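# Swap two shelf bins back into their color-marked slots

## Task

The two bins on the shelf are in each other's places. Move each one into the shelf slot marked with its own color so that it sits centered on that mark, its open side faces outward, and its parts are still inside. The board above the slot is low, so tilting the bin may be needed. Slide it fully in, past the shelf's front lip. The task fails if the gripper is still tilting or lifting a bin at the end, and nothing counts as done if it stays in place only because the robot holds it.

## Robot and tools

Robot: one Doosan M1013 six-joint arm with a Robotiq 2F-140 two-finger gripper. There is a single arm, so each command row covers this one arm. Its base may sit slightly tilted relative to the table.

Scene frame: origin on the table top straight below the arm base, +z up, +y to the left when looking along +x. The state line reports end_effector_position (metres) and end_effector_quat_wxyz for the pinch point, which is midway between the finger pads when they are closed, plus linear (m/s) and angular (rad/s) velocities. The reported hand position may be off, more so at long reach. The fingers point along the gripper's +z and open and close along its y. Closed fingertips stick out about 33 mm past the pinch point, fully open about 9 mm. While closing, the tips travel about 24 mm further from the arm, so keep that clearance above surfaces.

execute_actions takes "actions", a list holding one action, one wait, or nothing, and optional "pictures" (boolean).
- Empty list: no motion, returns state and camera images.
- Action: {"rows": [...], "steps": n}, n from 4 to 15 (default 15), each step lasting 1/30 s. One row is used per step; if rows run out, the last one repeats.
- Wait: {"steps": n}, n up to 300, no command; returns when n steps have passed since the previous result, and your thinking time counts toward them.

Each row is 9 plain numbers in this fixed order: joint_1 waist, joint_2 shoulder, joint_3 elbow, joint_4 forearm roll, joint_5 wrist pitch, joint_6 wrist roll, then gripper position, gripper force_limit, gripper speed. The six joint values are absolute target angles in radians, in the same convention the Joint positions line uses; they are not offsets. Ranges: waist, shoulder, forearm roll, wrist pitch and wrist roll -6.283 to 6.283; elbow -2.792 to 2.792. A call is refused, sending nothing, if a target exceeds a range end by more than 0.010 rad and lies further out than that joint's last reported angle. Real ends may differ by up to 0.010 rad; targets beyond them are clipped, and the result may say "joint sent to its limit" (possibly about an earlier action). Missing that message does not prove there is more travel.

The last three numbers are scaled to [-1, 1]. position: +1 fully open (140 mm), pads touch near -0.8, -1 closes until blocked. force_limit: roughly 14 N at -1, 60 N at 0, 107 N at +1 on parts up to 40 mm wide. speed: pad gap changes about 30 mm/s at -1, 140 at 0, 250 at +1.

Motion limits: target rates are capped at 2.09 rad/s (waist, shoulder), 3.14 (elbow), 3.93 (wrist joints), with 0.3 s to accelerate; joints are slowed together so they arrive together. Each step the target stays within 0.456 rad (waist, shoulder), 0.683 (elbow), 0.854 (wrists) of the measured angle, and all targets are pulled back if they would put the gripper over 70 mm from where it is. Large moves therefore take several calls.

Timing: the simulation runs on while you think and write. A result is captured 4 steps before an action ends; those steps finish afterward. The arm keeps heading for the last row sent until it has nearly stopped or a step is HELD; then only a new action moves it further.

Result lines: Joint positions and Joint velocities (rad, rad/s, column order); joint torques (offset, scaled, noisy; they change at rest only with contact or load); Flange force (outside force on the gripper including any held weight, with error, largest after sudden stops; "no reading" near singular poses or at start); position_measured in counts (3 open, 230 pads meeting, not linear); object_status: 0 moving, 1 blocked while opening, 2 blocked while closing (a grip), 3 reached target or pads met (thin items may still be held). "joint command not followed" means the clearance check altered or blocked targets; mounting blocks and posts count as the arm. HELD marks steps where your row was partly or wholly not sent.

Gripping: send position -1 and confirm object_status 2. Stopped fingers remain until the position number changes by at least 0.01, or the object yields or is lost. To squeeze harder during status 2, raise force_limit and also switch position between -1 and -0.98.

Faults: joint load limits are waist 299, shoulder 299, elbow 140, forearm roll 39.6, wrist pitch 39.6, wrist roll 39.6 N m, held weight included. Reaching one, or an outside force of 144 N anywhere on the arm, tool or load, halts the arm for 10 s, drops the rest of the call, and makes it yield. Holding loads heats motors; a MOTOR HOT line warns, and overheating brakes the arm (OVER-TEMPERATURE FAULT). Avoid all stops.

Avoid: dropping bins or spilling their parts, slamming, hard hits or very hard pushes, and anything leaving the table. Brief tugs may pull at a held part or nudge loose objects. Release the bin fully before ending; it must not rest tilted or lifted in the gripper.

zoom_image: camera (cam_high, cam_low or cam_wrist, each 504x504) and region [x0, y0, x1, y1] in that camera's pixels from its top-left, at most 504 by 504; gives a closer look at the latest image. The wrist camera sits near the wrist_camera_optical frame but may be off by about 51 mm and 29 degrees.

read_manual: optional section "licences"; returns licence text only.

finished_scene: scene = number of the current scene. Replying without any tool call ends everything remaining.

Each tool is called after "Emit:" in YAML: its name, and indented under it one key for each argument.

## Session

Emit:
execute_actions:
  actions: []

Scene clock: 0.00 s of 14400.00 s.
end_effector_position=(+0.2222, -0.3595, +0.3527) position_measured=3 object_status=3 end_effector_quat_wxyz=(-0.330, +0.730, +0.590, -0.101) end_effector_velocity=(+0.000, -0.000, +0.000) end_effector_angular_velocity=(+0.001, -0.001, -0.000)
Joint positions: [-0.958  0.155  1.738 -0.23   1.918 -0.725]
Joint velocities: [ 0.     0.    -0.001  0.001  0.    -0.   ]
Joint torques (N m, as the joint torque sensors report them, + toward a larger angle): no reading
Flange force (N, the push that the arm receives, along the gripper's own x y z axes): no reading

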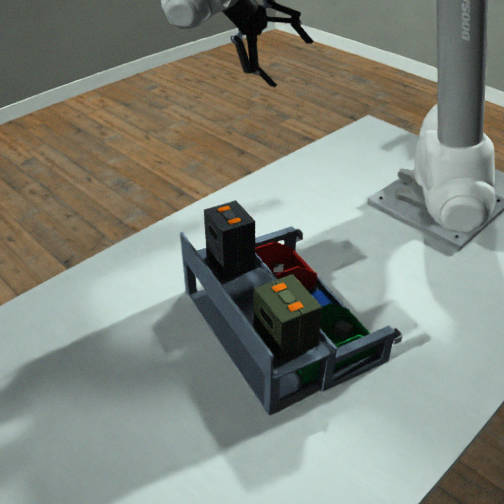

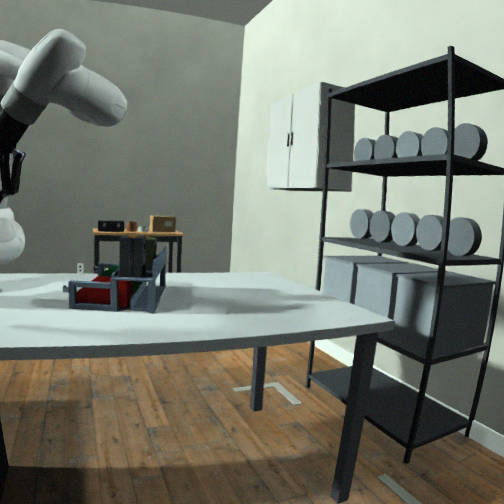

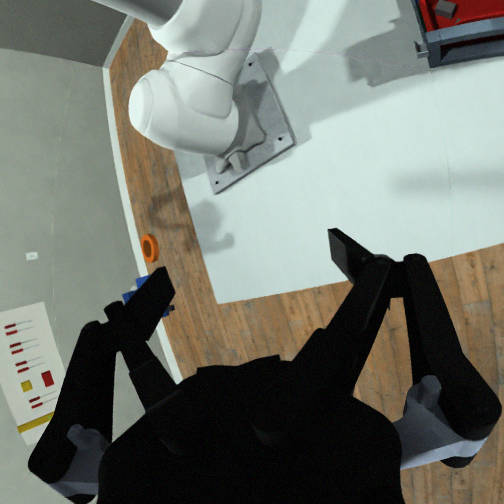

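Emit:
zoom_image:
  camera: "cam_high"
  region: [160, 180, 420, 420]

Emit:
zoom_image:
  camera: "cam_low"
  region: [50, 220, 190, 330]

Emit:
execute_actions:
  actions:
    - {"rows":[[0,0.0,1.6,0,1.54,0,1,0,0]],"steps":15}

Emit:
execute_actions:
  actions:
    - {"steps":60}
  pictures: true

Region (160, 180, 420, 420) of cam_high's 504x504 image, scaled by 1.938, with more detail than that image has; it fills the top 465 rows of this view, and the rest is white.

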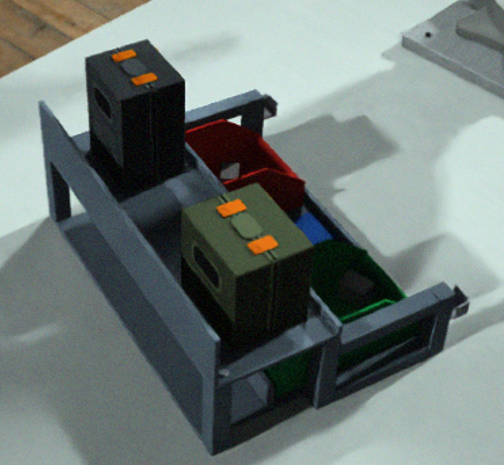

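Region (50, 220, 190, 330) of cam_low's 504x504 image, scaled by 3.600, with more detail than that image has; it fills the top 396 rows of this view, and the rest is white.

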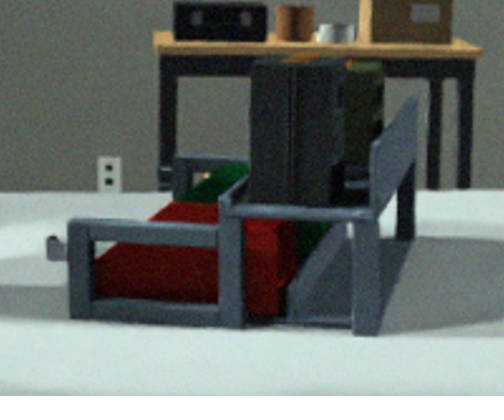

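Scene clock: 0.57 s of 14400.00 s.
end_effector_position=(+0.3551, -0.3176, +0.3715) position_measured=3 object_status=3 end_effector_quat_wxyz=(-0.174, +0.783, +0.587, -0.109) end_effector_velocity=(+0.427, +0.241, +0.084) end_effector_angular_velocity=(-0.605, -0.627, +0.045)
Joint positions: [-0.738  0.091  1.681 -0.135  1.762 -0.426]
Joint velocities: [ 0.797 -0.178 -0.156  0.261 -0.43   0.829]
Joint torques (N m, as the joint torque sensors report them, + toward a larger angle): [ -1.27 -46.81 -34.68   3.56   1.21   0.09]
Flange force (N, the push that the arm receives, along the gripper's own x y z axes): [-0.4 1.6 -5.7]
Steps of this call (steps 1 to 6: nothing new was sent; steps 7 to 17: the first 11 steps of this action). Readings (joint positions | what the end effector reports):
7: [-0.958 0.155 1.738 -0.230 1.918 -0.724] | position_measured=3 object_status=3
8: [-0.955 0.155 1.738 -0.228 1.915 -0.719] | position_measured=3 object_status=3
10: [-0.925 0.145 1.728 -0.213 1.890 -0.671] | position_measured=3 object_status=3
14: [-0.819 0.111 1.699 -0.164 1.810 -0.518] | position_measured=3 object_status=3
17: the state above

Scene clock: 2.57 s of 14400.00 s.
end_effector_position=(+0.5578, +0.0512, +0.4405) position_measured=3 object_status=3 end_effector_quat_wxyz=(+0.002, +0.697, +0.717, -0.000) end_effector_velocity=(+0.000, -0.000, +0.000) end_effector_angular_velocity=(-0.000, +0.000, +0.000)
Joint positions: [ 0.   -0.    1.6   0.    1.54  0.  ]
Joint velocities: [ 0.  0. -0. -0.  0. -0.]
Joint torques (N m, as the joint torque sensors report them, + toward a larger angle): [ -5.45 -41.42 -39.92   3.79   0.64  -0.07]
Flange force (N, the push that the arm receives, along the gripper's own x y z axes): [9.8 2.4 -1.8]
Kept back: nothing.
Steps of this call (steps 1 to 4: the last 4 steps of your previous action; steps 5 to 45: the robot went on to your last target; steps 46 to 60: nothing new was sent). Readings (joint positions | what the end effector reports):
1: [-0.711 0.086 1.676 -0.127 1.748 -0.399] | position_measured=3 object_status=3
2: [-0.684 0.080 1.671 -0.118 1.735 -0.373] | position_measured=3 object_status=3
4: [-0.630 0.070 1.662 -0.104 1.710 -0.327] | position_measured=3 object_status=3
8: [-0.519 0.053 1.648 -0.079 1.670 -0.249] | position_measured=3 object_status=3
60: the state above
The arm was judged still, so your last target was given up. Only a new action makes it travel on or press farther. Fingers that are still opening or closing keep moving.

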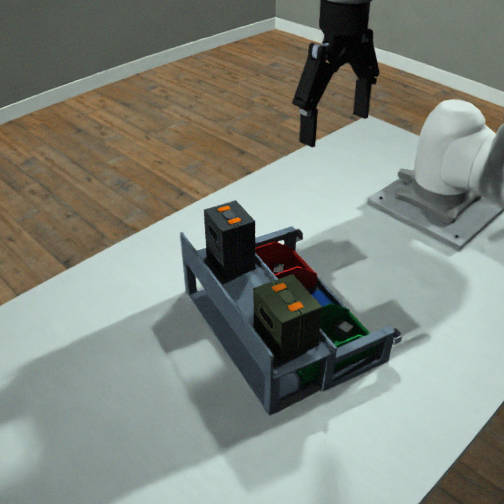

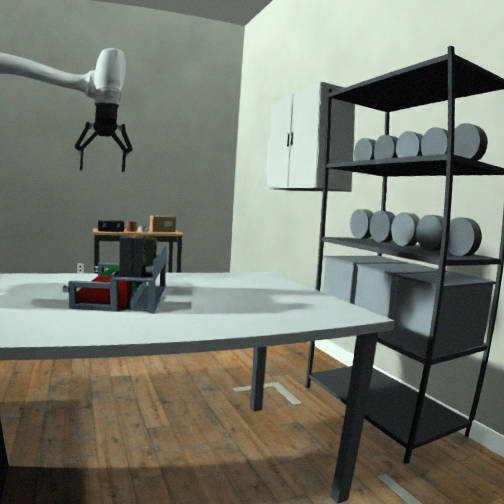

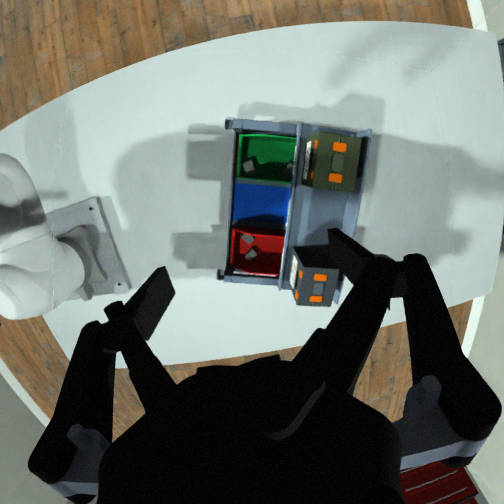

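Emit:
zoom_image:
  camera: "cam_wrist"
  region: [200, 100, 400, 320]

Emit:
execute_actions:
  actions:
    - {"rows":[[0,-0.15,2.1,0,1.19,1.6,1,0,0]],"steps":15}

Emit:
execute_actions:
  actions:
    - {"steps":60}
  pictures: true

Region (200, 100, 400, 320) of cam_wrist's 504x504 image, scaled by 2.291, with more detail than that image has; it fills the left 458 columns of this view, and the rest is white.

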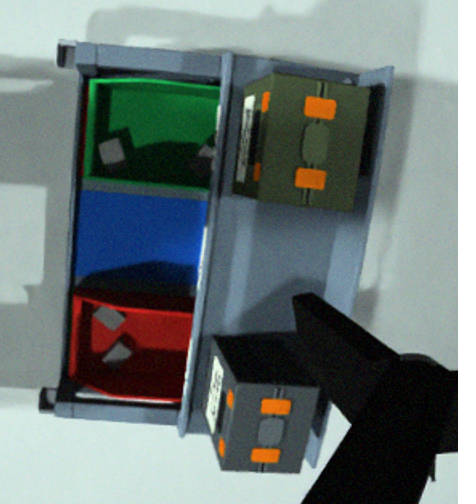

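Scene clock: 3.17 s of 14400.00 s.
end_effector_position=(+0.4991, +0.0492, +0.3400) position_measured=3 object_status=3 end_effector_quat_wxyz=(+0.002, +0.860, +0.510, +0.000) end_effector_velocity=(-0.218, -0.007, -0.324) end_effector_angular_velocity=(+0.005, -0.008, -2.345)
Joint positions: [-0.    -0.076  1.854  0.     1.362  0.527]
Joint velocities: [-0.    -0.247  0.817 -0.    -0.571  2.345]
Joint torques (N m, as the joint torque sensors report them, + toward a larger angle): [ -5.58 -35.73 -39.89   3.93   0.33  -0.16]
Flange force (N, the push that the arm receives, along the gripper's own x y z axes): [13.5 1.1 -2.7]
Steps of this call (steps 1 to 7: nothing new was sent; steps 8 to 18: the first 11 steps of this action). Readings (joint positions | what the end effector reports):
8: [0.000 -0.000 1.600 0.000 1.540 0.000] | position_measured=3 object_status=3
9: [-0.000 -0.001 1.604 0.000 1.537 0.007] | position_measured=3 object_status=3
11: [-0.000 -0.011 1.637 0.000 1.514 0.063] | position_measured=3 object_status=3
15: [-0.000 -0.049 1.766 0.000 1.424 0.307] | position_measured=3 object_status=3
18: the state above

Scene clock: 5.17 s of 14400.00 s.
end_effector_position=(+0.4259, +0.0469, +0.2428) position_measured=3 object_status=3 end_effector_quat_wxyz=(+0.002, +1.000, -0.001, +0.001) end_effector_velocity=(-0.000, -0.000, -0.001) end_effector_angular_velocity=(-0.000, +0.001, -0.000)
Joint positions: [-0.   -0.15  2.1  -0.    1.19  1.6 ]
Joint velocities: [ 0.    -0.     0.001 -0.    -0.001  0.001]
Joint torques (N m, as the joint torque sensors report them, + toward a larger angle): [ -0.35 -23.27 -35.52   2.87   0.55   0.15]
Flange force (N, the push that the arm receives, along the gripper's own x y z axes): [5.0 -0.7 -2.9]
Kept back: nothing.
Steps of this call (steps 1 to 4: the last 4 steps of your previous action; steps 5 to 30: the robot went on to your last target; steps 31 to 60: nothing new was sent). Readings (joint positions | what the end effector reports):
1: [-0.000 -0.084 1.881 0.000 1.343 0.608] | position_measured=3 object_status=3
2: [-0.000 -0.092 1.907 0.000 1.325 0.696] | position_measured=3 object_status=3
4: [-0.000 -0.106 1.955 0.000 1.291 0.888] | position_measured=3 object_status=3
8: [-0.000 -0.132 2.041 0.000 1.231 1.309] | position_measured=3 object_status=3
60: the state above
The arm was judged still, so your last target was given up. Only a new action makes it travel on or press farther. Fingers that are still opening or closing keep moving.

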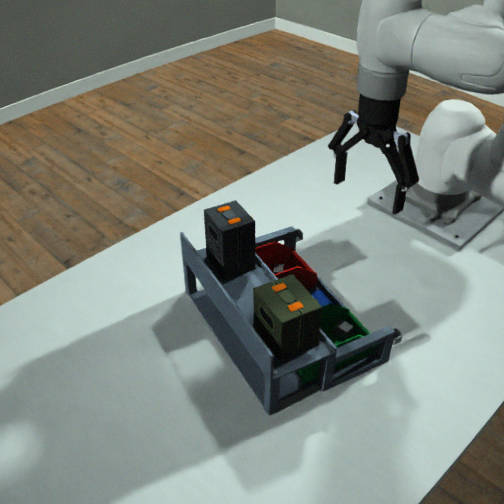

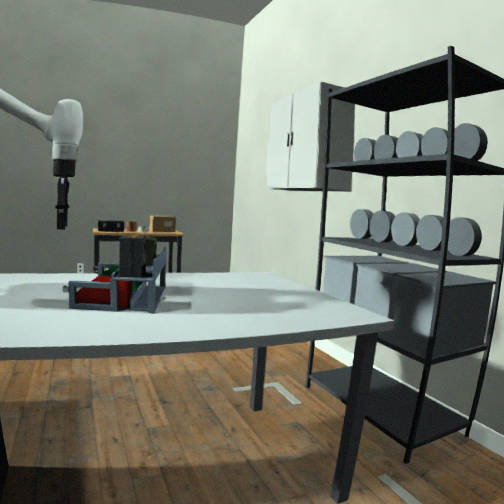

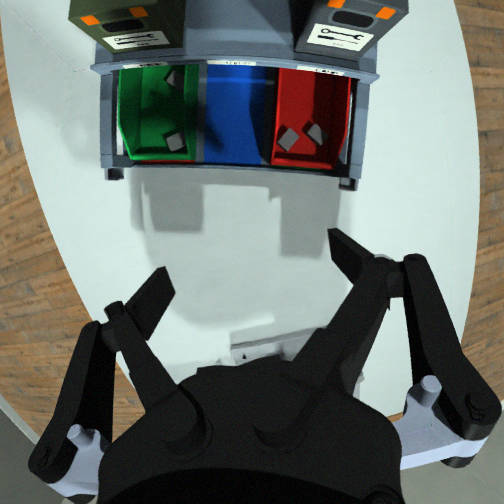

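Emit:
execute_actions:
  actions:
    - {"rows":[[0.051,0.157,1.877,0,1.108,1.93,-0.3,1,0]],"steps":15}

Emit:
execute_actions:
  actions:
    - {"steps":30}
  pictures: true

Scene clock: 6.07 s of 14400.00 s.
end_effector_position=(+0.5529, +0.0718, +0.2150) position_measured=75 object_status=0 end_effector_quat_wxyz=(+0.002, +0.994, -0.107, +0.001) end_effector_velocity=(+0.442, +0.105, -0.158) end_effector_angular_velocity=(+0.001, +0.007, -0.749)
Joint positions: [ 0.039  0.083  1.931 -0.     1.128  1.851]
Joint velocities: [ 0.137  0.826 -0.598  0.    -0.219  0.885]
Joint torques (N m, as the joint torque sensors report them, + toward a larger angle): [ -1.58 -41.65 -33.38   3.52   0.79   0.57]
Flange force (N, the push that the arm receives, along the gripper's own x y z axes): [-0.8 -2.8 -3.5]
Steps of this call (steps 1 to 16: nothing new was sent; steps 17 to 27: the first 11 steps of this action). Readings (joint positions | what the end effector reports):
17: [0.000 -0.150 2.100 -0.000 1.190 1.600] | position_measured=3 object_status=0
18: [0.001 -0.147 2.098 -0.000 1.189 1.604] | position_measured=6 object_status=0
20: [0.006 -0.117 2.076 -0.000 1.181 1.636] | position_measured=21 object_status=0
24: [0.025 -0.002 1.992 -0.000 1.150 1.759] | position_measured=52 object_status=0
27: the state above

Scene clock: 7.07 s of 14400.00 s.
end_effector_position=(+0.5922, +0.0817, +0.1994) position_measured=167 object_status=3 end_effector_quat_wxyz=(+0.002, +0.990, -0.140, +0.001) end_effector_velocity=(+0.000, +0.000, +0.001) end_effector_angular_velocity=(+0.000, -0.001, -0.000)
Joint positions: [ 0.051  0.157  1.877 -0.     1.108  1.93 ]
Joint velocities: [-0.    -0.    -0.001  0.     0.001  0.   ]
Joint torques (N m, as the joint torque sensors report them, + toward a larger angle): [ -2.07 -51.33 -35.65   3.34   0.39  -0.07]
Flange force (N, the push that the arm receives, along the gripper's own x y z axes): [-1.4 -2.9 -2.6]
Kept back: nothing.
Steps of this call (steps 1 to 4: the last 4 steps of your previous action; steps 5 to 30: the robot went on to your last target). Readings (joint positions | what the end effector reports):
1: [0.043 0.110 1.911 -0.000 1.121 1.879] | position_measured=82 object_status=0
2: [0.047 0.132 1.895 -0.000 1.115 1.903] | position_measured=90 object_status=0
4: [0.051 0.155 1.879 -0.000 1.109 1.928] | position_measured=105 object_status=0
8: [0.051 0.157 1.877 -0.000 1.108 1.930] | position_measured=135 object_status=0
30: the state above
The arm was judged still, so your last target was given up. Only a new action makes it travel on or press farther. Fingers that are still opening or closing keep moving.

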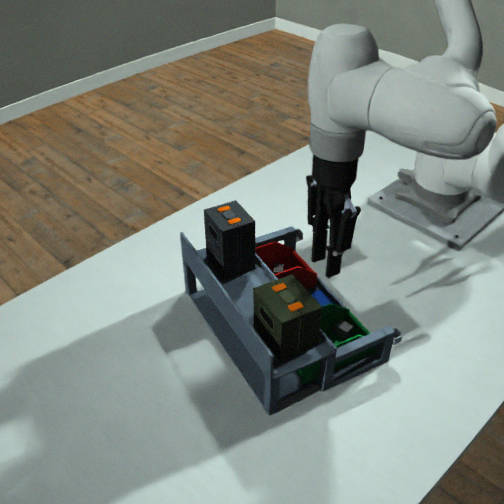

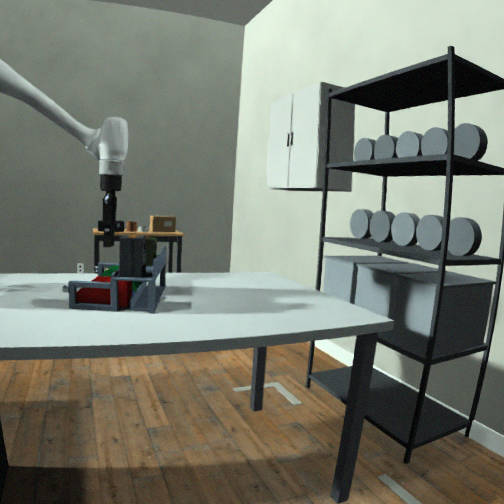

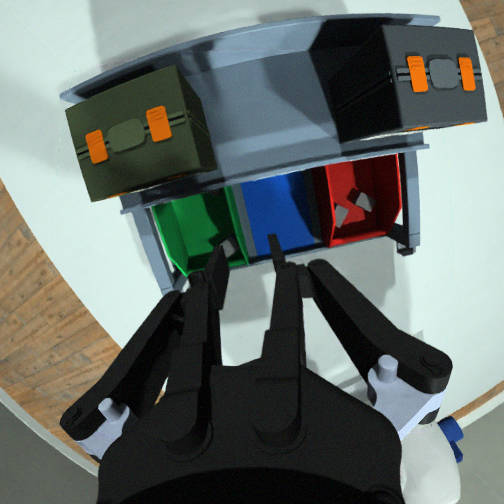

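Emit:
execute_actions:
  actions:
    - {"rows":[[0.074,0.226,1.936,0,0.98,1.954,-0.4,1,0]],"steps":15}

Emit:
execute_actions:
  actions:
    - {"steps":15}
  pictures: true

Emit:
zoom_image:
  camera: "cam_wrist"
  region: [100, 120, 440, 320]

Emit:
zoom_image:
  camera: "cam_high"
  region: [240, 200, 420, 380]

Scene clock: 7.63 s of 14400.00 s.
end_effector_position=(+0.5963, +0.0957, +0.1293) position_measured=179 object_status=3 end_effector_quat_wxyz=(+0.002, +0.990, -0.141, +0.000) end_effector_velocity=(+0.001, +0.000, +0.001) end_effector_angular_velocity=(+0.000, -0.003, -0.000)
Joint positions: [0.074 0.226 1.936 0.    0.98  1.954]
Joint velocities: [-0.    -0.002 -0.    -0.    -0.001  0.   ]
Joint torques (N m, as the joint torque sensors report them, + toward a larger angle): [  0.59 -58.85 -32.82   3.15   0.16  -0.32]
Flange force (N, the push that the arm receives, along the gripper's own x y z axes): [4.8 -1.5 -1.8]
Steps of this call (steps 1 to 6: nothing new was sent; steps 7 to 17: the first 11 steps of this action). Readings (joint positions | what the end effector reports):
7: [0.051 0.157 1.877 0.000 1.108 1.930] | position_measured=167 object_status=0
8: [0.052 0.160 1.879 0.000 1.101 1.931] | position_measured=170 object_status=0
10: [0.062 0.189 1.905 0.000 1.046 1.942] | position_measured=179 object_status=0
14: [0.074 0.226 1.936 0.000 0.980 1.954] | position_measured=179 object_status=0
17: the state above

Scene clock: 8.13 s of 14400.00 s.
end_effector_position=(+0.5962, +0.0956, +0.1294) position_measured=179 object_status=3 end_effector_quat_wxyz=(+0.002, +0.990, -0.141, +0.000) end_effector_velocity=(+0.000, +0.000, +0.000) end_effector_angular_velocity=(+0.000, -0.001, -0.001)
Joint positions: [0.074 0.226 1.936 0.    0.98  1.954]
Joint velocities: [ 0.    -0.    -0.     0.    -0.     0.001]
Joint torques (N m, as the joint torque sensors report them, + toward a larger angle): [ -3.53 -57.1  -31.99   2.98   0.47  -0.07]
Flange force (N, the push that the arm receives, along the gripper's own x y z axes): [1.3 -6.8 -2.1]
Kept back: nothing.
Steps of this call (steps 1 to 4: the last 4 steps of your previous action; steps 5 to 15: the robot went on to your last target). Readings (joint positions | what the end effector reports):
1: [0.074 0.226 1.936 0.000 0.980 1.954] | position_measured=179 object_status=3
2: [0.074 0.226 1.936 0.000 0.980 1.954] | position_measured=179 object_status=3
4: [0.074 0.226 1.936 0.000 0.980 1.954] | position_measured=179 object_status=3
8: [0.074 0.226 1.936 0.000 0.980 1.954] | position_measured=179 object_status=3
15: the state above
The arm was judged still, so your last target was given up. Only a new action makes it travel on or press farther. Fingers that are still opening or closing keep moving.

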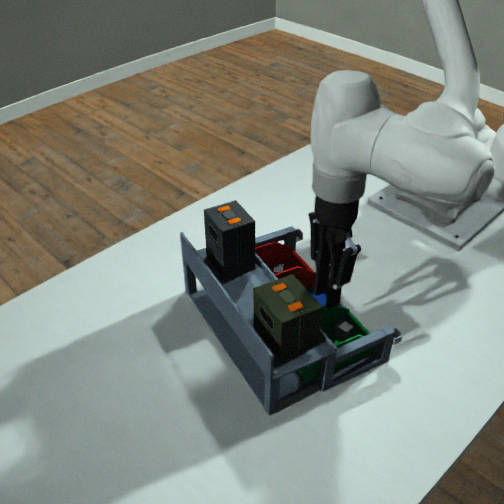

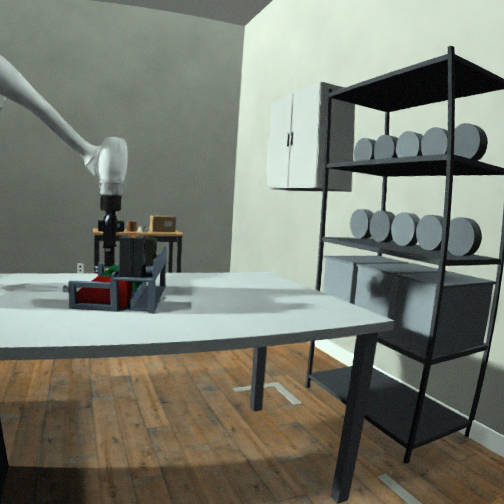

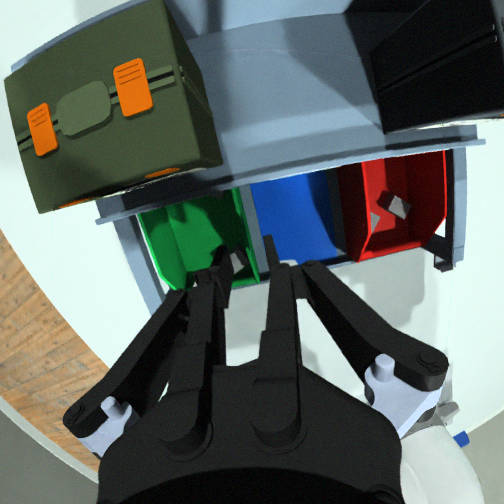

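Region (100, 120, 440, 320) of cam_wrist's 504x504 image, scaled by 1.482, with more detail than that image has; it fills the top 296 rows of this view, and the rest is white.

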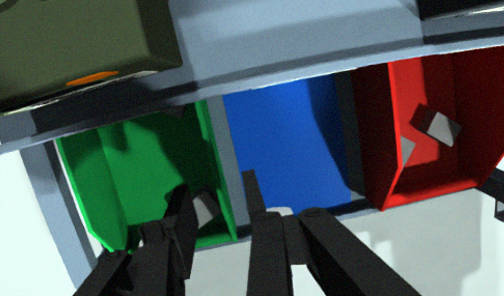

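Region (240, 200, 420, 380) of cam_high's 504x504 image, scaled by 2.800, with more detail than that image has.

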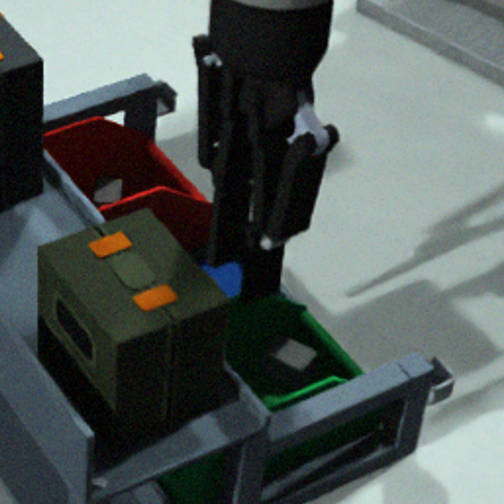

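Emit:
execute_actions:
  actions:
    - {"rows":[[0.074,0.25,1.956,0,0.936,1.954,-0.4,1,0],[0.074,0.25,1.956,0,0.936,1.954,-0.4,1,0],[0.074,0.25,1.956,0,0.936,1.954,-0.4,1,0],[0.074,0.25,1.956,0,0.936,1.954,-0.4,1,0],[0.074,0.272,1.974,0,0.896,1.954,-0.4,1,0]],"steps":15}
  pictures: true

Emit:
zoom_image:
  camera: "cam_low"
  region: [50, 190, 190, 330]

Emit:
zoom_image:
  camera: "cam_wrist"
  region: [150, 170, 350, 320]

Scene clock: 8.77 s of 14400.00 s.
end_effector_position=(+0.5960, +0.0955, +0.0844) position_measured=179 object_status=3 end_effector_quat_wxyz=(+0.002, +0.990, -0.140, +0.000) end_effector_velocity=(+0.002, +0.000, +0.000) end_effector_angular_velocity=(-0.000, -0.003, +0.000)
Joint positions: [ 0.074  0.272  1.974 -0.     0.896  1.954]
Joint velocities: [ 0.     0.    -0.002 -0.    -0.002  0.   ]
Joint torques (N m, as the joint torque sensors report them, + toward a larger angle): [ -1.42 -58.84 -34.5    3.     0.7    0.18]
Flange force (N, the push that the arm receives, along the gripper's own x y z axes): [-8.3 1.0 -2.4]
Steps of this call (steps 1 to 8: nothing new was sent; steps 9 to 19: the first 11 steps of this action). Readings (joint positions | what the end effector reports):
9: [0.074 0.226 1.936 0.000 0.980 1.954] | position_measured=179 object_status=3
10: [0.074 0.229 1.939 0.000 0.973 1.954] | position_measured=179 object_status=3
12: [0.074 0.247 1.955 -0.000 0.941 1.954] | position_measured=179 object_status=3
16: [0.074 0.270 1.973 -0.000 0.900 1.954] | position_measured=179 object_status=3
19: the state above

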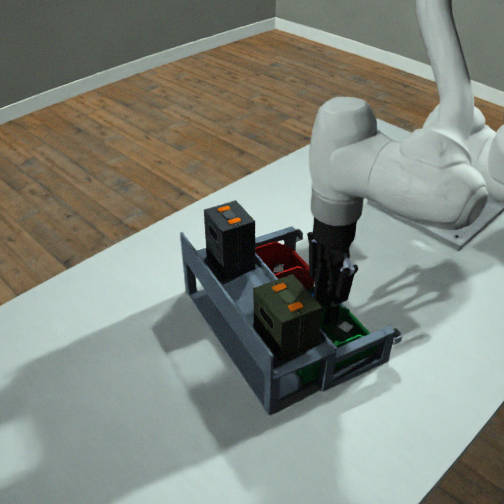

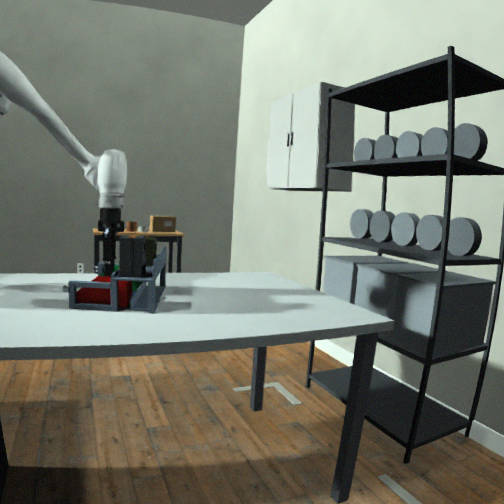

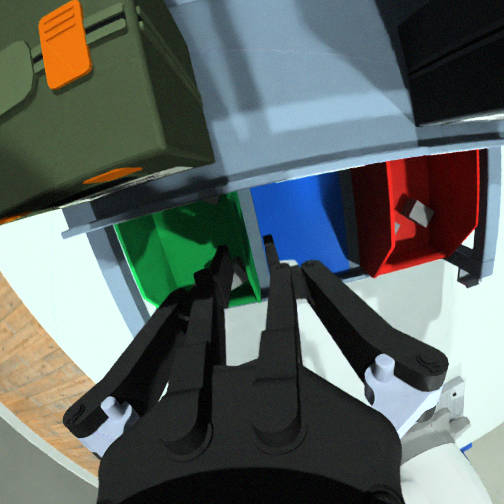

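Region (50, 190, 190, 330) of cam_low's 504x504 image, scaled by 3.600, with more detail than that image has.

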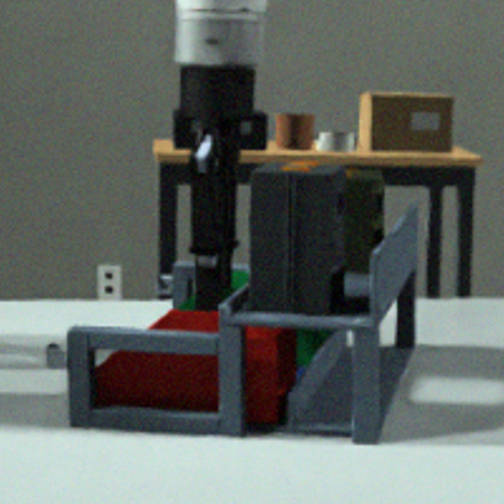

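Region (150, 170, 350, 320) of cam_wrist's 504x504 image, scaled by 2.520, with more detail than that image has; it fills the top 378 rows of this view, and the rest is white.

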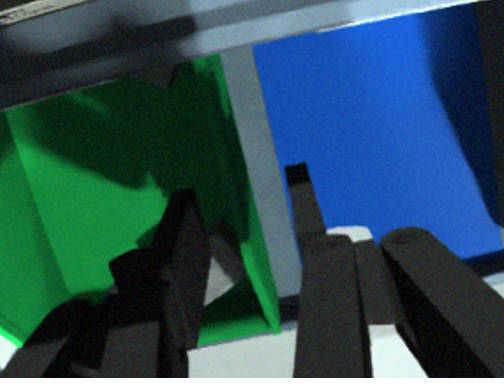

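Emit:
execute_actions:
  actions:
    - {"rows":[[0.074,0.2825,1.982,0,0.877,1.954,-0.4,1,-0.5],[0.074,0.2825,1.982,0,0.877,1.954,-0.4,1,-0.5],[0.074,0.2825,1.982,0,0.877,1.954,-0.4,1,-0.5],[0.074,0.2825,1.982,0,0.877,1.954,-0.4,1,-0.5],[0.074,0.2825,1.982,0,0.877,1.954,-0.4,1,-0.5],[0.074,0.2825,1.982,0,0.877,1.954,-1,1,-0.5]],"steps":15}

Emit:
execute_actions:
  actions:
    - {"steps":15}
  pictures: true

Scene clock: 9.30 s of 14400.00 s.
end_effector_position=(+0.5961, +0.0955, +0.0748) position_measured=199 object_status=0 end_effector_quat_wxyz=(+0.002, +0.990, -0.141, +0.001) end_effector_velocity=(+0.000, -0.000, -0.001) end_effector_angular_velocity=(-0.001, +0.001, +0.001)
Joint positions: [0.074 0.282 1.982 0.    0.877 1.954]
Joint velocities: [-0.     0.002 -0.001 -0.001  0.    -0.   ]
Joint torques (N m, as the joint torque sensors report them, + toward a larger angle): [ -3.56 -58.91 -28.62   2.94   0.49   0.11]
Flange force (N, the push that the arm receives, along the gripper's own x y z axes): [1.6 -6.5 -3.3]
Steps of this call (steps 1 to 4: the last 4 steps of your previous action; step 5: the robot went on to your last target; steps 6 to 16: the first 11 steps of this action). Readings (joint positions | what the end effector reports):
6: [0.074 0.272 1.974 -0.000 0.896 1.954] | position_measured=179 object_status=3
7: [0.074 0.275 1.976 0.000 0.889 1.954] | position_measured=179 object_status=3
9: [0.074 0.282 1.982 0.000 0.878 1.954] | position_measured=179 object_status=3
13: [0.074 0.282 1.982 0.000 0.877 1.954] | position_measured=185 object_status=0
16: the state above

Scene clock: 9.80 s of 14400.00 s.
end_effector_position=(+0.5961, +0.0954, +0.0748) position_measured=232 object_status=3 end_effector_quat_wxyz=(+0.002, +0.990, -0.141, +0.001) end_effector_velocity=(+0.000, -0.000, -0.000) end_effector_angular_velocity=(-0.000, +0.000, -0.000)
Joint positions: [0.074 0.282 1.982 0.    0.877 1.954]
Joint velocities: [ 0.     0.001  0.    -0.    -0.     0.   ]
Joint torques (N m, as the joint torque sensors report them, + toward a larger angle): [ -4.77 -45.73 -24.19   2.32  -0.23  -0.07]
Flange force (N, the push that the arm receives, along the gripper's own x y z axes): [-7.5 -4.8 -23.2]
Kept back: nothing.
Steps of this call (steps 1 to 4: the last 4 steps of your previous action; steps 5 to 15: the robot went on to your last target). Readings (joint positions | what the end effector reports):
1: [0.074 0.282 1.982 0.000 0.877 1.954] | position_measured=204 object_status=0
2: [0.074 0.282 1.982 0.000 0.877 1.954] | position_measured=209 object_status=0
4: [0.074 0.282 1.982 0.000 0.877 1.954] | position_measured=218 object_status=0
8: [0.074 0.282 1.982 0.000 0.877 1.954] | position_measured=232 object_status=0
15: the state above
The arm was judged still, so your last target was given up. Only a new action makes it travel on or press farther. Fingers that are still opening or closing keep moving.

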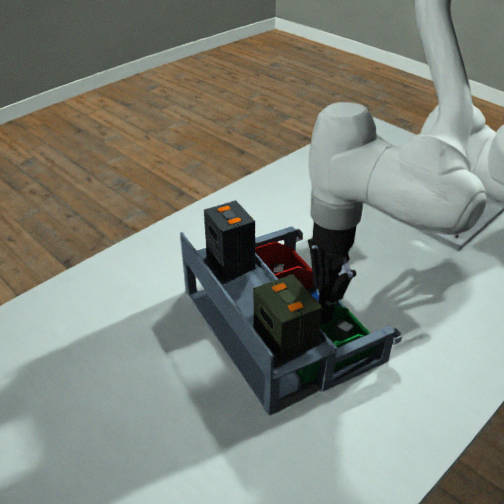

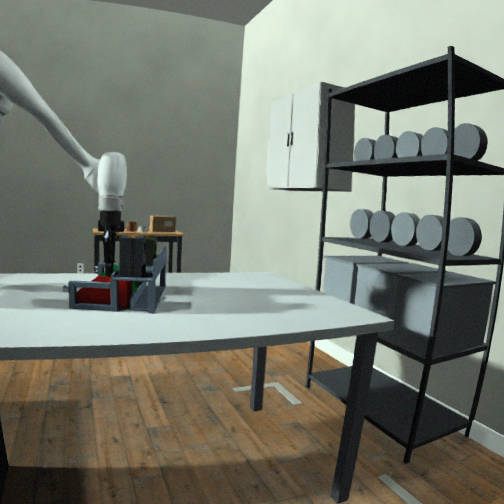

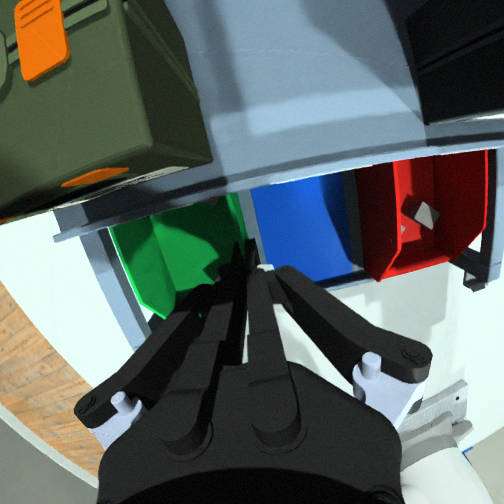

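Emit:
execute_actions:
  actions:
    - {"rows":[[0.074,0.272,1.974,0,0.896,1.954,-0.45,1,0],[0.074,0.272,1.974,0,0.896,1.954,-0.45,1,0],[0.074,0.272,1.974,0,0.896,1.954,-0.45,1,0],[0.074,0.272,1.974,0,0.896,1.954,-0.45,1,0],[0.074,0.272,1.974,0,0.896,1.954,-0.45,1,0],[0.074,0.272,1.974,0,0.896,1.954,-0.45,1,0],[0.06,0.297,1.939,0,0.906,1.94,-0.45,1,0]],"steps":15}

Emit:
execute_actions:
  actions:
    - {"rows":[[0.06,0.3176,1.955,0,0.869,1.94,-0.45,1,0]],"steps":15}
  pictures: true

Emit:
zoom_image:
  camera: "cam_wrist"
  region: [150, 170, 350, 320]

Scene clock: 10.43 s of 14400.00 s.
end_effector_position=(+0.6156, +0.0887, +0.0846) position_measured=186 object_status=0 end_effector_quat_wxyz=(+0.002, +0.990, -0.141, +0.001) end_effector_velocity=(+0.008, -0.008, -0.007) end_effector_angular_velocity=(-0.001, +0.020, +0.003)
Joint positions: [0.06  0.297 1.939 0.    0.906 1.941]
Joint velocities: [-0.014  0.025 -0.021  0.001  0.016 -0.017]
Joint torques (N m, as the joint torque sensors report them, + toward a larger angle): [ 18.93 -84.35 -21.43   1.9    1.9   -0.27]
Flange force (N, the push that the arm receives, along the gripper's own x y z axes): [-4.5 5.2 -4.0]
Steps of this call (steps 1 to 8: nothing new was sent; steps 9 to 19: the first 11 steps of this action). Readings (joint positions | what the end effector reports):
9: [0.074 0.282 1.982 0.000 0.877 1.954] | position_measured=232 object_status=0
10: [0.074 0.280 1.980 -0.000 0.883 1.954] | position_measured=232 object_status=0
12: [0.074 0.272 1.974 -0.000 0.895 1.954] | position_measured=214 object_status=0
16: [0.072 0.275 1.969 -0.000 0.898 1.953] | position_measured=186 object_status=0
19: the state above

Scene clock: 10.93 s of 14400.00 s.
end_effector_position=(+0.6150, +0.0886, +0.0647) position_measured=186 object_status=3 end_effector_quat_wxyz=(+0.002, +0.990, -0.141, +0.001) end_effector_velocity=(+0.000, +0.000, +0.000) end_effector_angular_velocity=(-0.000, -0.001, +0.001)
Joint positions: [0.06  0.318 1.955 0.    0.869 1.94 ]
Joint velocities: [ 0.    -0.     0.    -0.001 -0.001 -0.   ]
Joint torques (N m, as the joint torque sensors report them, + toward a larger angle): [ -1.77 -61.97 -28.66   2.79   0.95  -0.24]
Flange force (N, the push that the arm receives, along the gripper's own x y z axes): [1.7 -3.8 -2.6]
Steps of this call (steps 1 to 4: the last 4 steps of your previous action; steps 5 to 15: the first 11 steps of this action). Readings (joint positions | what the end effector reports):
5: [0.060 0.297 1.939 0.000 0.906 1.940] | position_measured=186 object_status=3
6: [0.060 0.300 1.942 0.000 0.899 1.940] | position_measured=186 object_status=3
8: [0.060 0.316 1.954 0.000 0.872 1.940] | position_measured=186 object_status=3
12: [0.060 0.318 1.955 0.000 0.869 1.940] | position_measured=186 object_status=3
15: the state above

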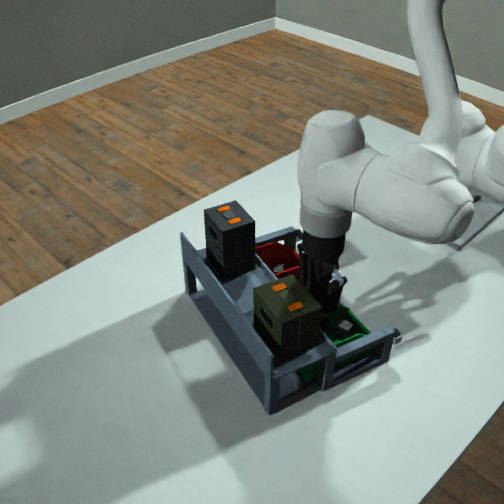

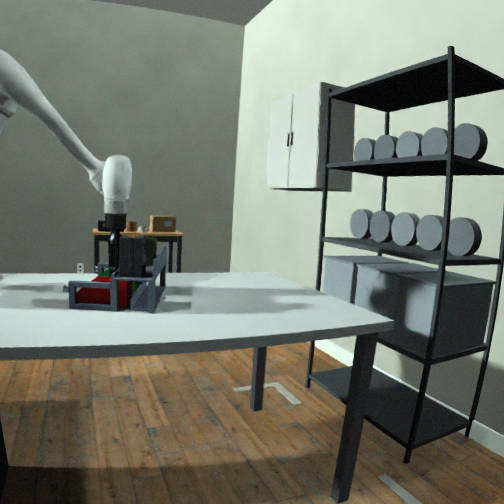

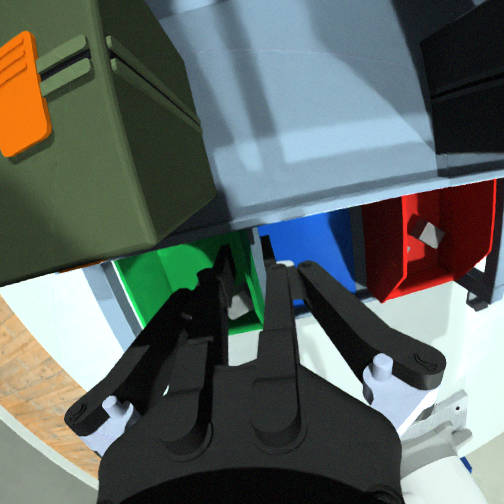

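Region (150, 170, 350, 320) of cam_wrist's 504x504 image, scaled by 2.520, with more detail than that image has; it fills the top 378 rows of this view, and the rest is white.

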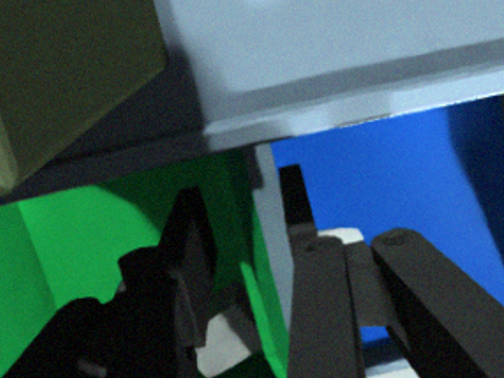

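Emit:
execute_actions:
  actions:
    - {"rows":[[0.054,0.3176,1.955,0,0.869,1.934,-1,1,-0.6]],"steps":15}

Emit:
execute_actions:
  actions:
    - {"steps":12}
  pictures: true

Scene clock: 11.43 s of 14400.00 s.
end_effector_position=(+0.6156, +0.0849, +0.0649) position_measured=224 object_status=0 end_effector_quat_wxyz=(+0.002, +0.990, -0.140, +0.001) end_effector_velocity=(+0.001, -0.000, +0.002) end_effector_angular_velocity=(+0.000, -0.004, -0.001)
Joint positions: [ 0.054  0.318  1.955 -0.     0.869  1.934]
Joint velocities: [-0.001 -0.002 -0.001  0.    -0.     0.   ]
Joint torques (N m, as the joint torque sensors report them, + toward a larger angle): [ -2.3  -58.43 -27.76   2.11   0.69   0.38]
Flange force (N, the push that the arm receives, along the gripper's own x y z axes): [-1.3 -2.6 -9.7]
Steps of this call (steps 1 to 4: the last 4 steps of your previous action; steps 5 to 15: the first 11 steps of this action). Readings (joint positions | what the end effector reports):
5: [0.060 0.318 1.955 0.000 0.869 1.940] | position_measured=186 object_status=0
6: [0.058 0.318 1.955 0.000 0.869 1.937] | position_measured=188 object_status=0
8: [0.054 0.318 1.955 -0.000 0.869 1.934] | position_measured=196 object_status=0
12: [0.054 0.318 1.955 -0.000 0.869 1.934] | position_measured=212 object_status=0
15: the state above

Scene clock: 11.83 s of 14400.00 s.
end_effector_position=(+0.6157, +0.0849, +0.0649) position_measured=232 object_status=3 end_effector_quat_wxyz=(+0.002, +0.990, -0.141, +0.001) end_effector_velocity=(-0.000, -0.000, -0.000) end_effector_angular_velocity=(-0.000, +0.000, -0.001)
Joint positions: [ 0.054  0.318  1.955 -0.     0.869  1.934]
Joint velocities: [-0.    -0.     0.    -0.     0.     0.001]
Joint torques (N m, as the joint torque sensors report them, + toward a larger angle): [ -3.46 -56.07 -26.86   2.05   0.65  -0.1 ]
Flange force (N, the push that the arm receives, along the gripper's own x y z axes): [-3.4 -4.4 -11.4]
Kept back: nothing.
Steps of this call (steps 1 to 4: the last 4 steps of your previous action; steps 5 to 12: the robot went on to your last target). Readings (joint positions | what the end effector reports):
1: [0.054 0.318 1.955 -0.000 0.869 1.934] | position_measured=227 object_status=0
2: [0.054 0.318 1.955 -0.000 0.869 1.934] | position_measured=231 object_status=0
4: [0.054 0.318 1.955 -0.000 0.869 1.934] | position_measured=232 object_status=0
8: [0.054 0.318 1.955 -0.000 0.869 1.934] | position_measured=232 object_status=3
12: the state above

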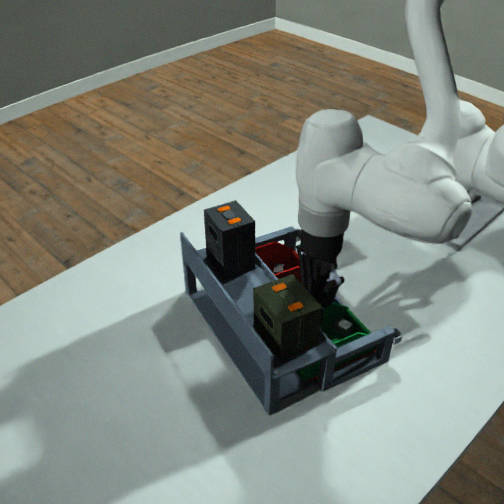

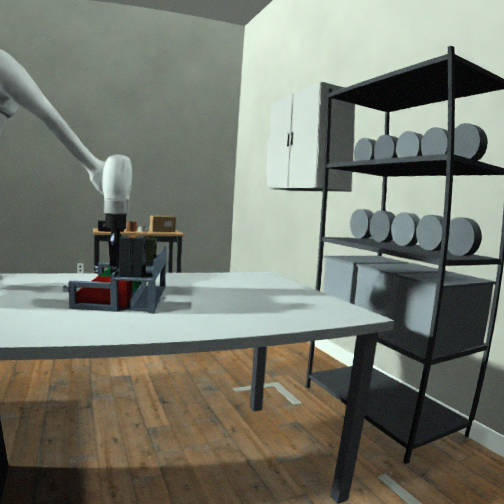

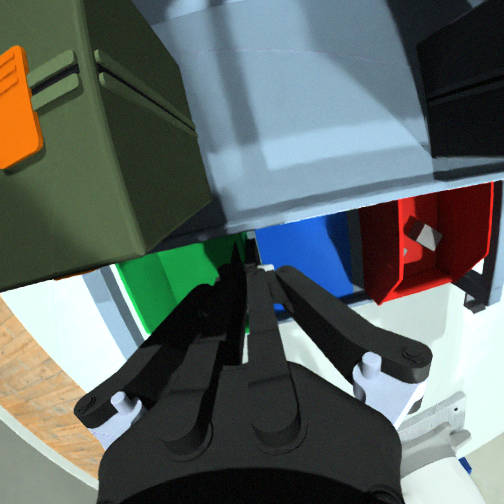

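Emit:
execute_actions:
  actions:
    - {"rows":[[0.054,0.312,1.951,0,0.879,1.934,-1,1,-0.6],[0.054,0.312,1.951,0,0.879,1.934,-1,1,-0.6],[0.054,0.312,1.951,0,0.879,1.934,-1,1,-0.6],[0.054,0.312,1.951,0,0.879,1.934,-1,1,-0.6],[0.054,0.3073,1.947,0,0.8875,1.934,-1,1,-0.6]],"steps":15}
  pictures: true

Emit:
zoom_image:
  camera: "cam_high"
  region: [260, 260, 420, 420]

Scene clock: 12.40 s of 14400.00 s.
end_effector_position=(+0.6160, +0.0849, +0.0747) position_measured=232 object_status=3 end_effector_quat_wxyz=(+0.002, +0.990, -0.141, +0.001) end_effector_velocity=(+0.000, +0.000, +0.000) end_effector_angular_velocity=(+0.000, -0.001, -0.001)
Joint positions: [ 0.054  0.307  1.947 -0.     0.887  1.934]
Joint velocities: [ 0.    -0.    -0.     0.    -0.     0.001]
Joint torques (N m, as the joint torque sensors report them, + toward a larger angle): [ -2.14 -60.61 -31.     2.91   0.5   -0.38]
Flange force (N, the push that the arm receives, along the gripper's own x y z axes): [-3.0 -2.9 -3.2]
Steps of this call (steps 1 to 6: the robot went on to your last target; steps 7 to 17: the first 11 steps of this action). Readings (joint positions | what the end effector reports):
7: [0.054 0.317 1.955 -0.000 0.869 1.934] | position_measured=232 object_status=3
8: [0.054 0.315 1.954 -0.000 0.874 1.934] | position_measured=232 object_status=3
10: [0.054 0.312 1.951 -0.000 0.879 1.934] | position_measured=232 object_status=3
14: [0.054 0.307 1.947 -0.000 0.887 1.934] | position_measured=232 object_status=3
17: the state above

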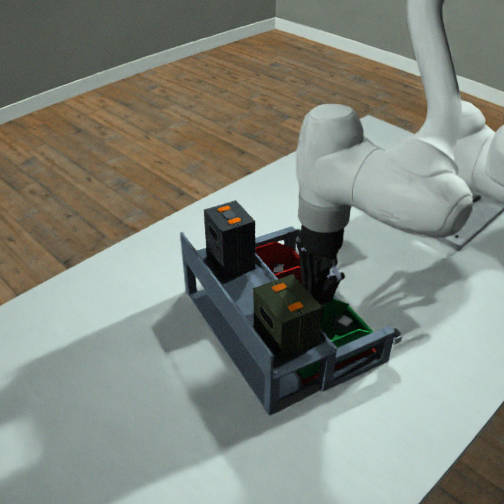

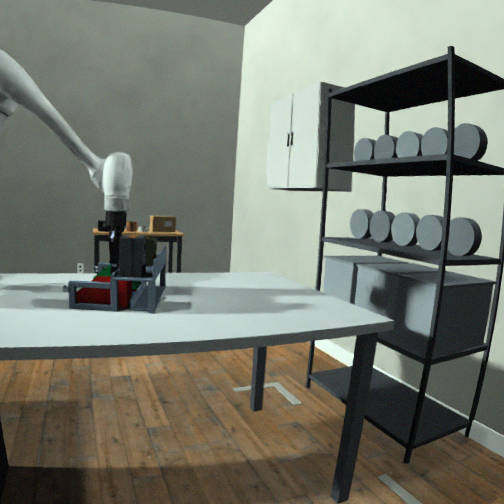

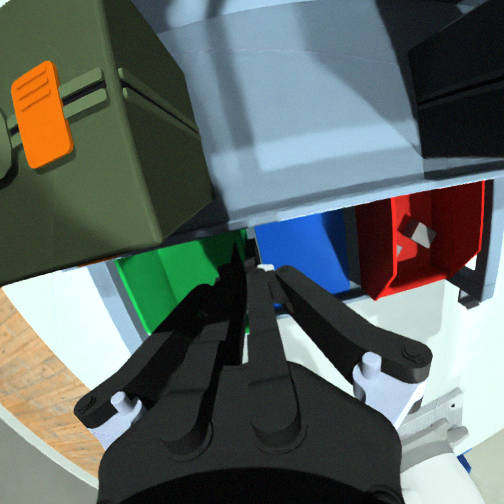

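Region (260, 260, 420, 420) of cam_high's 504x504 image, scaled by 3.150, with more detail than that image has.

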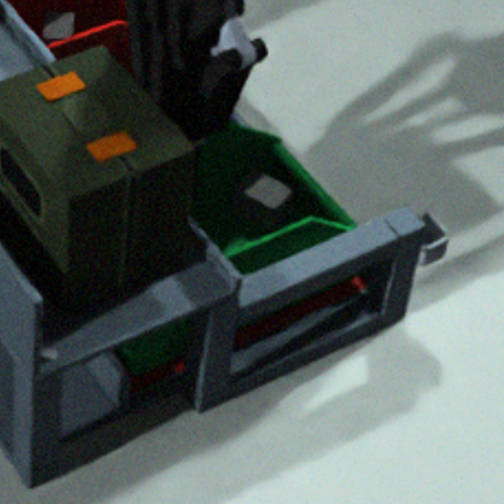

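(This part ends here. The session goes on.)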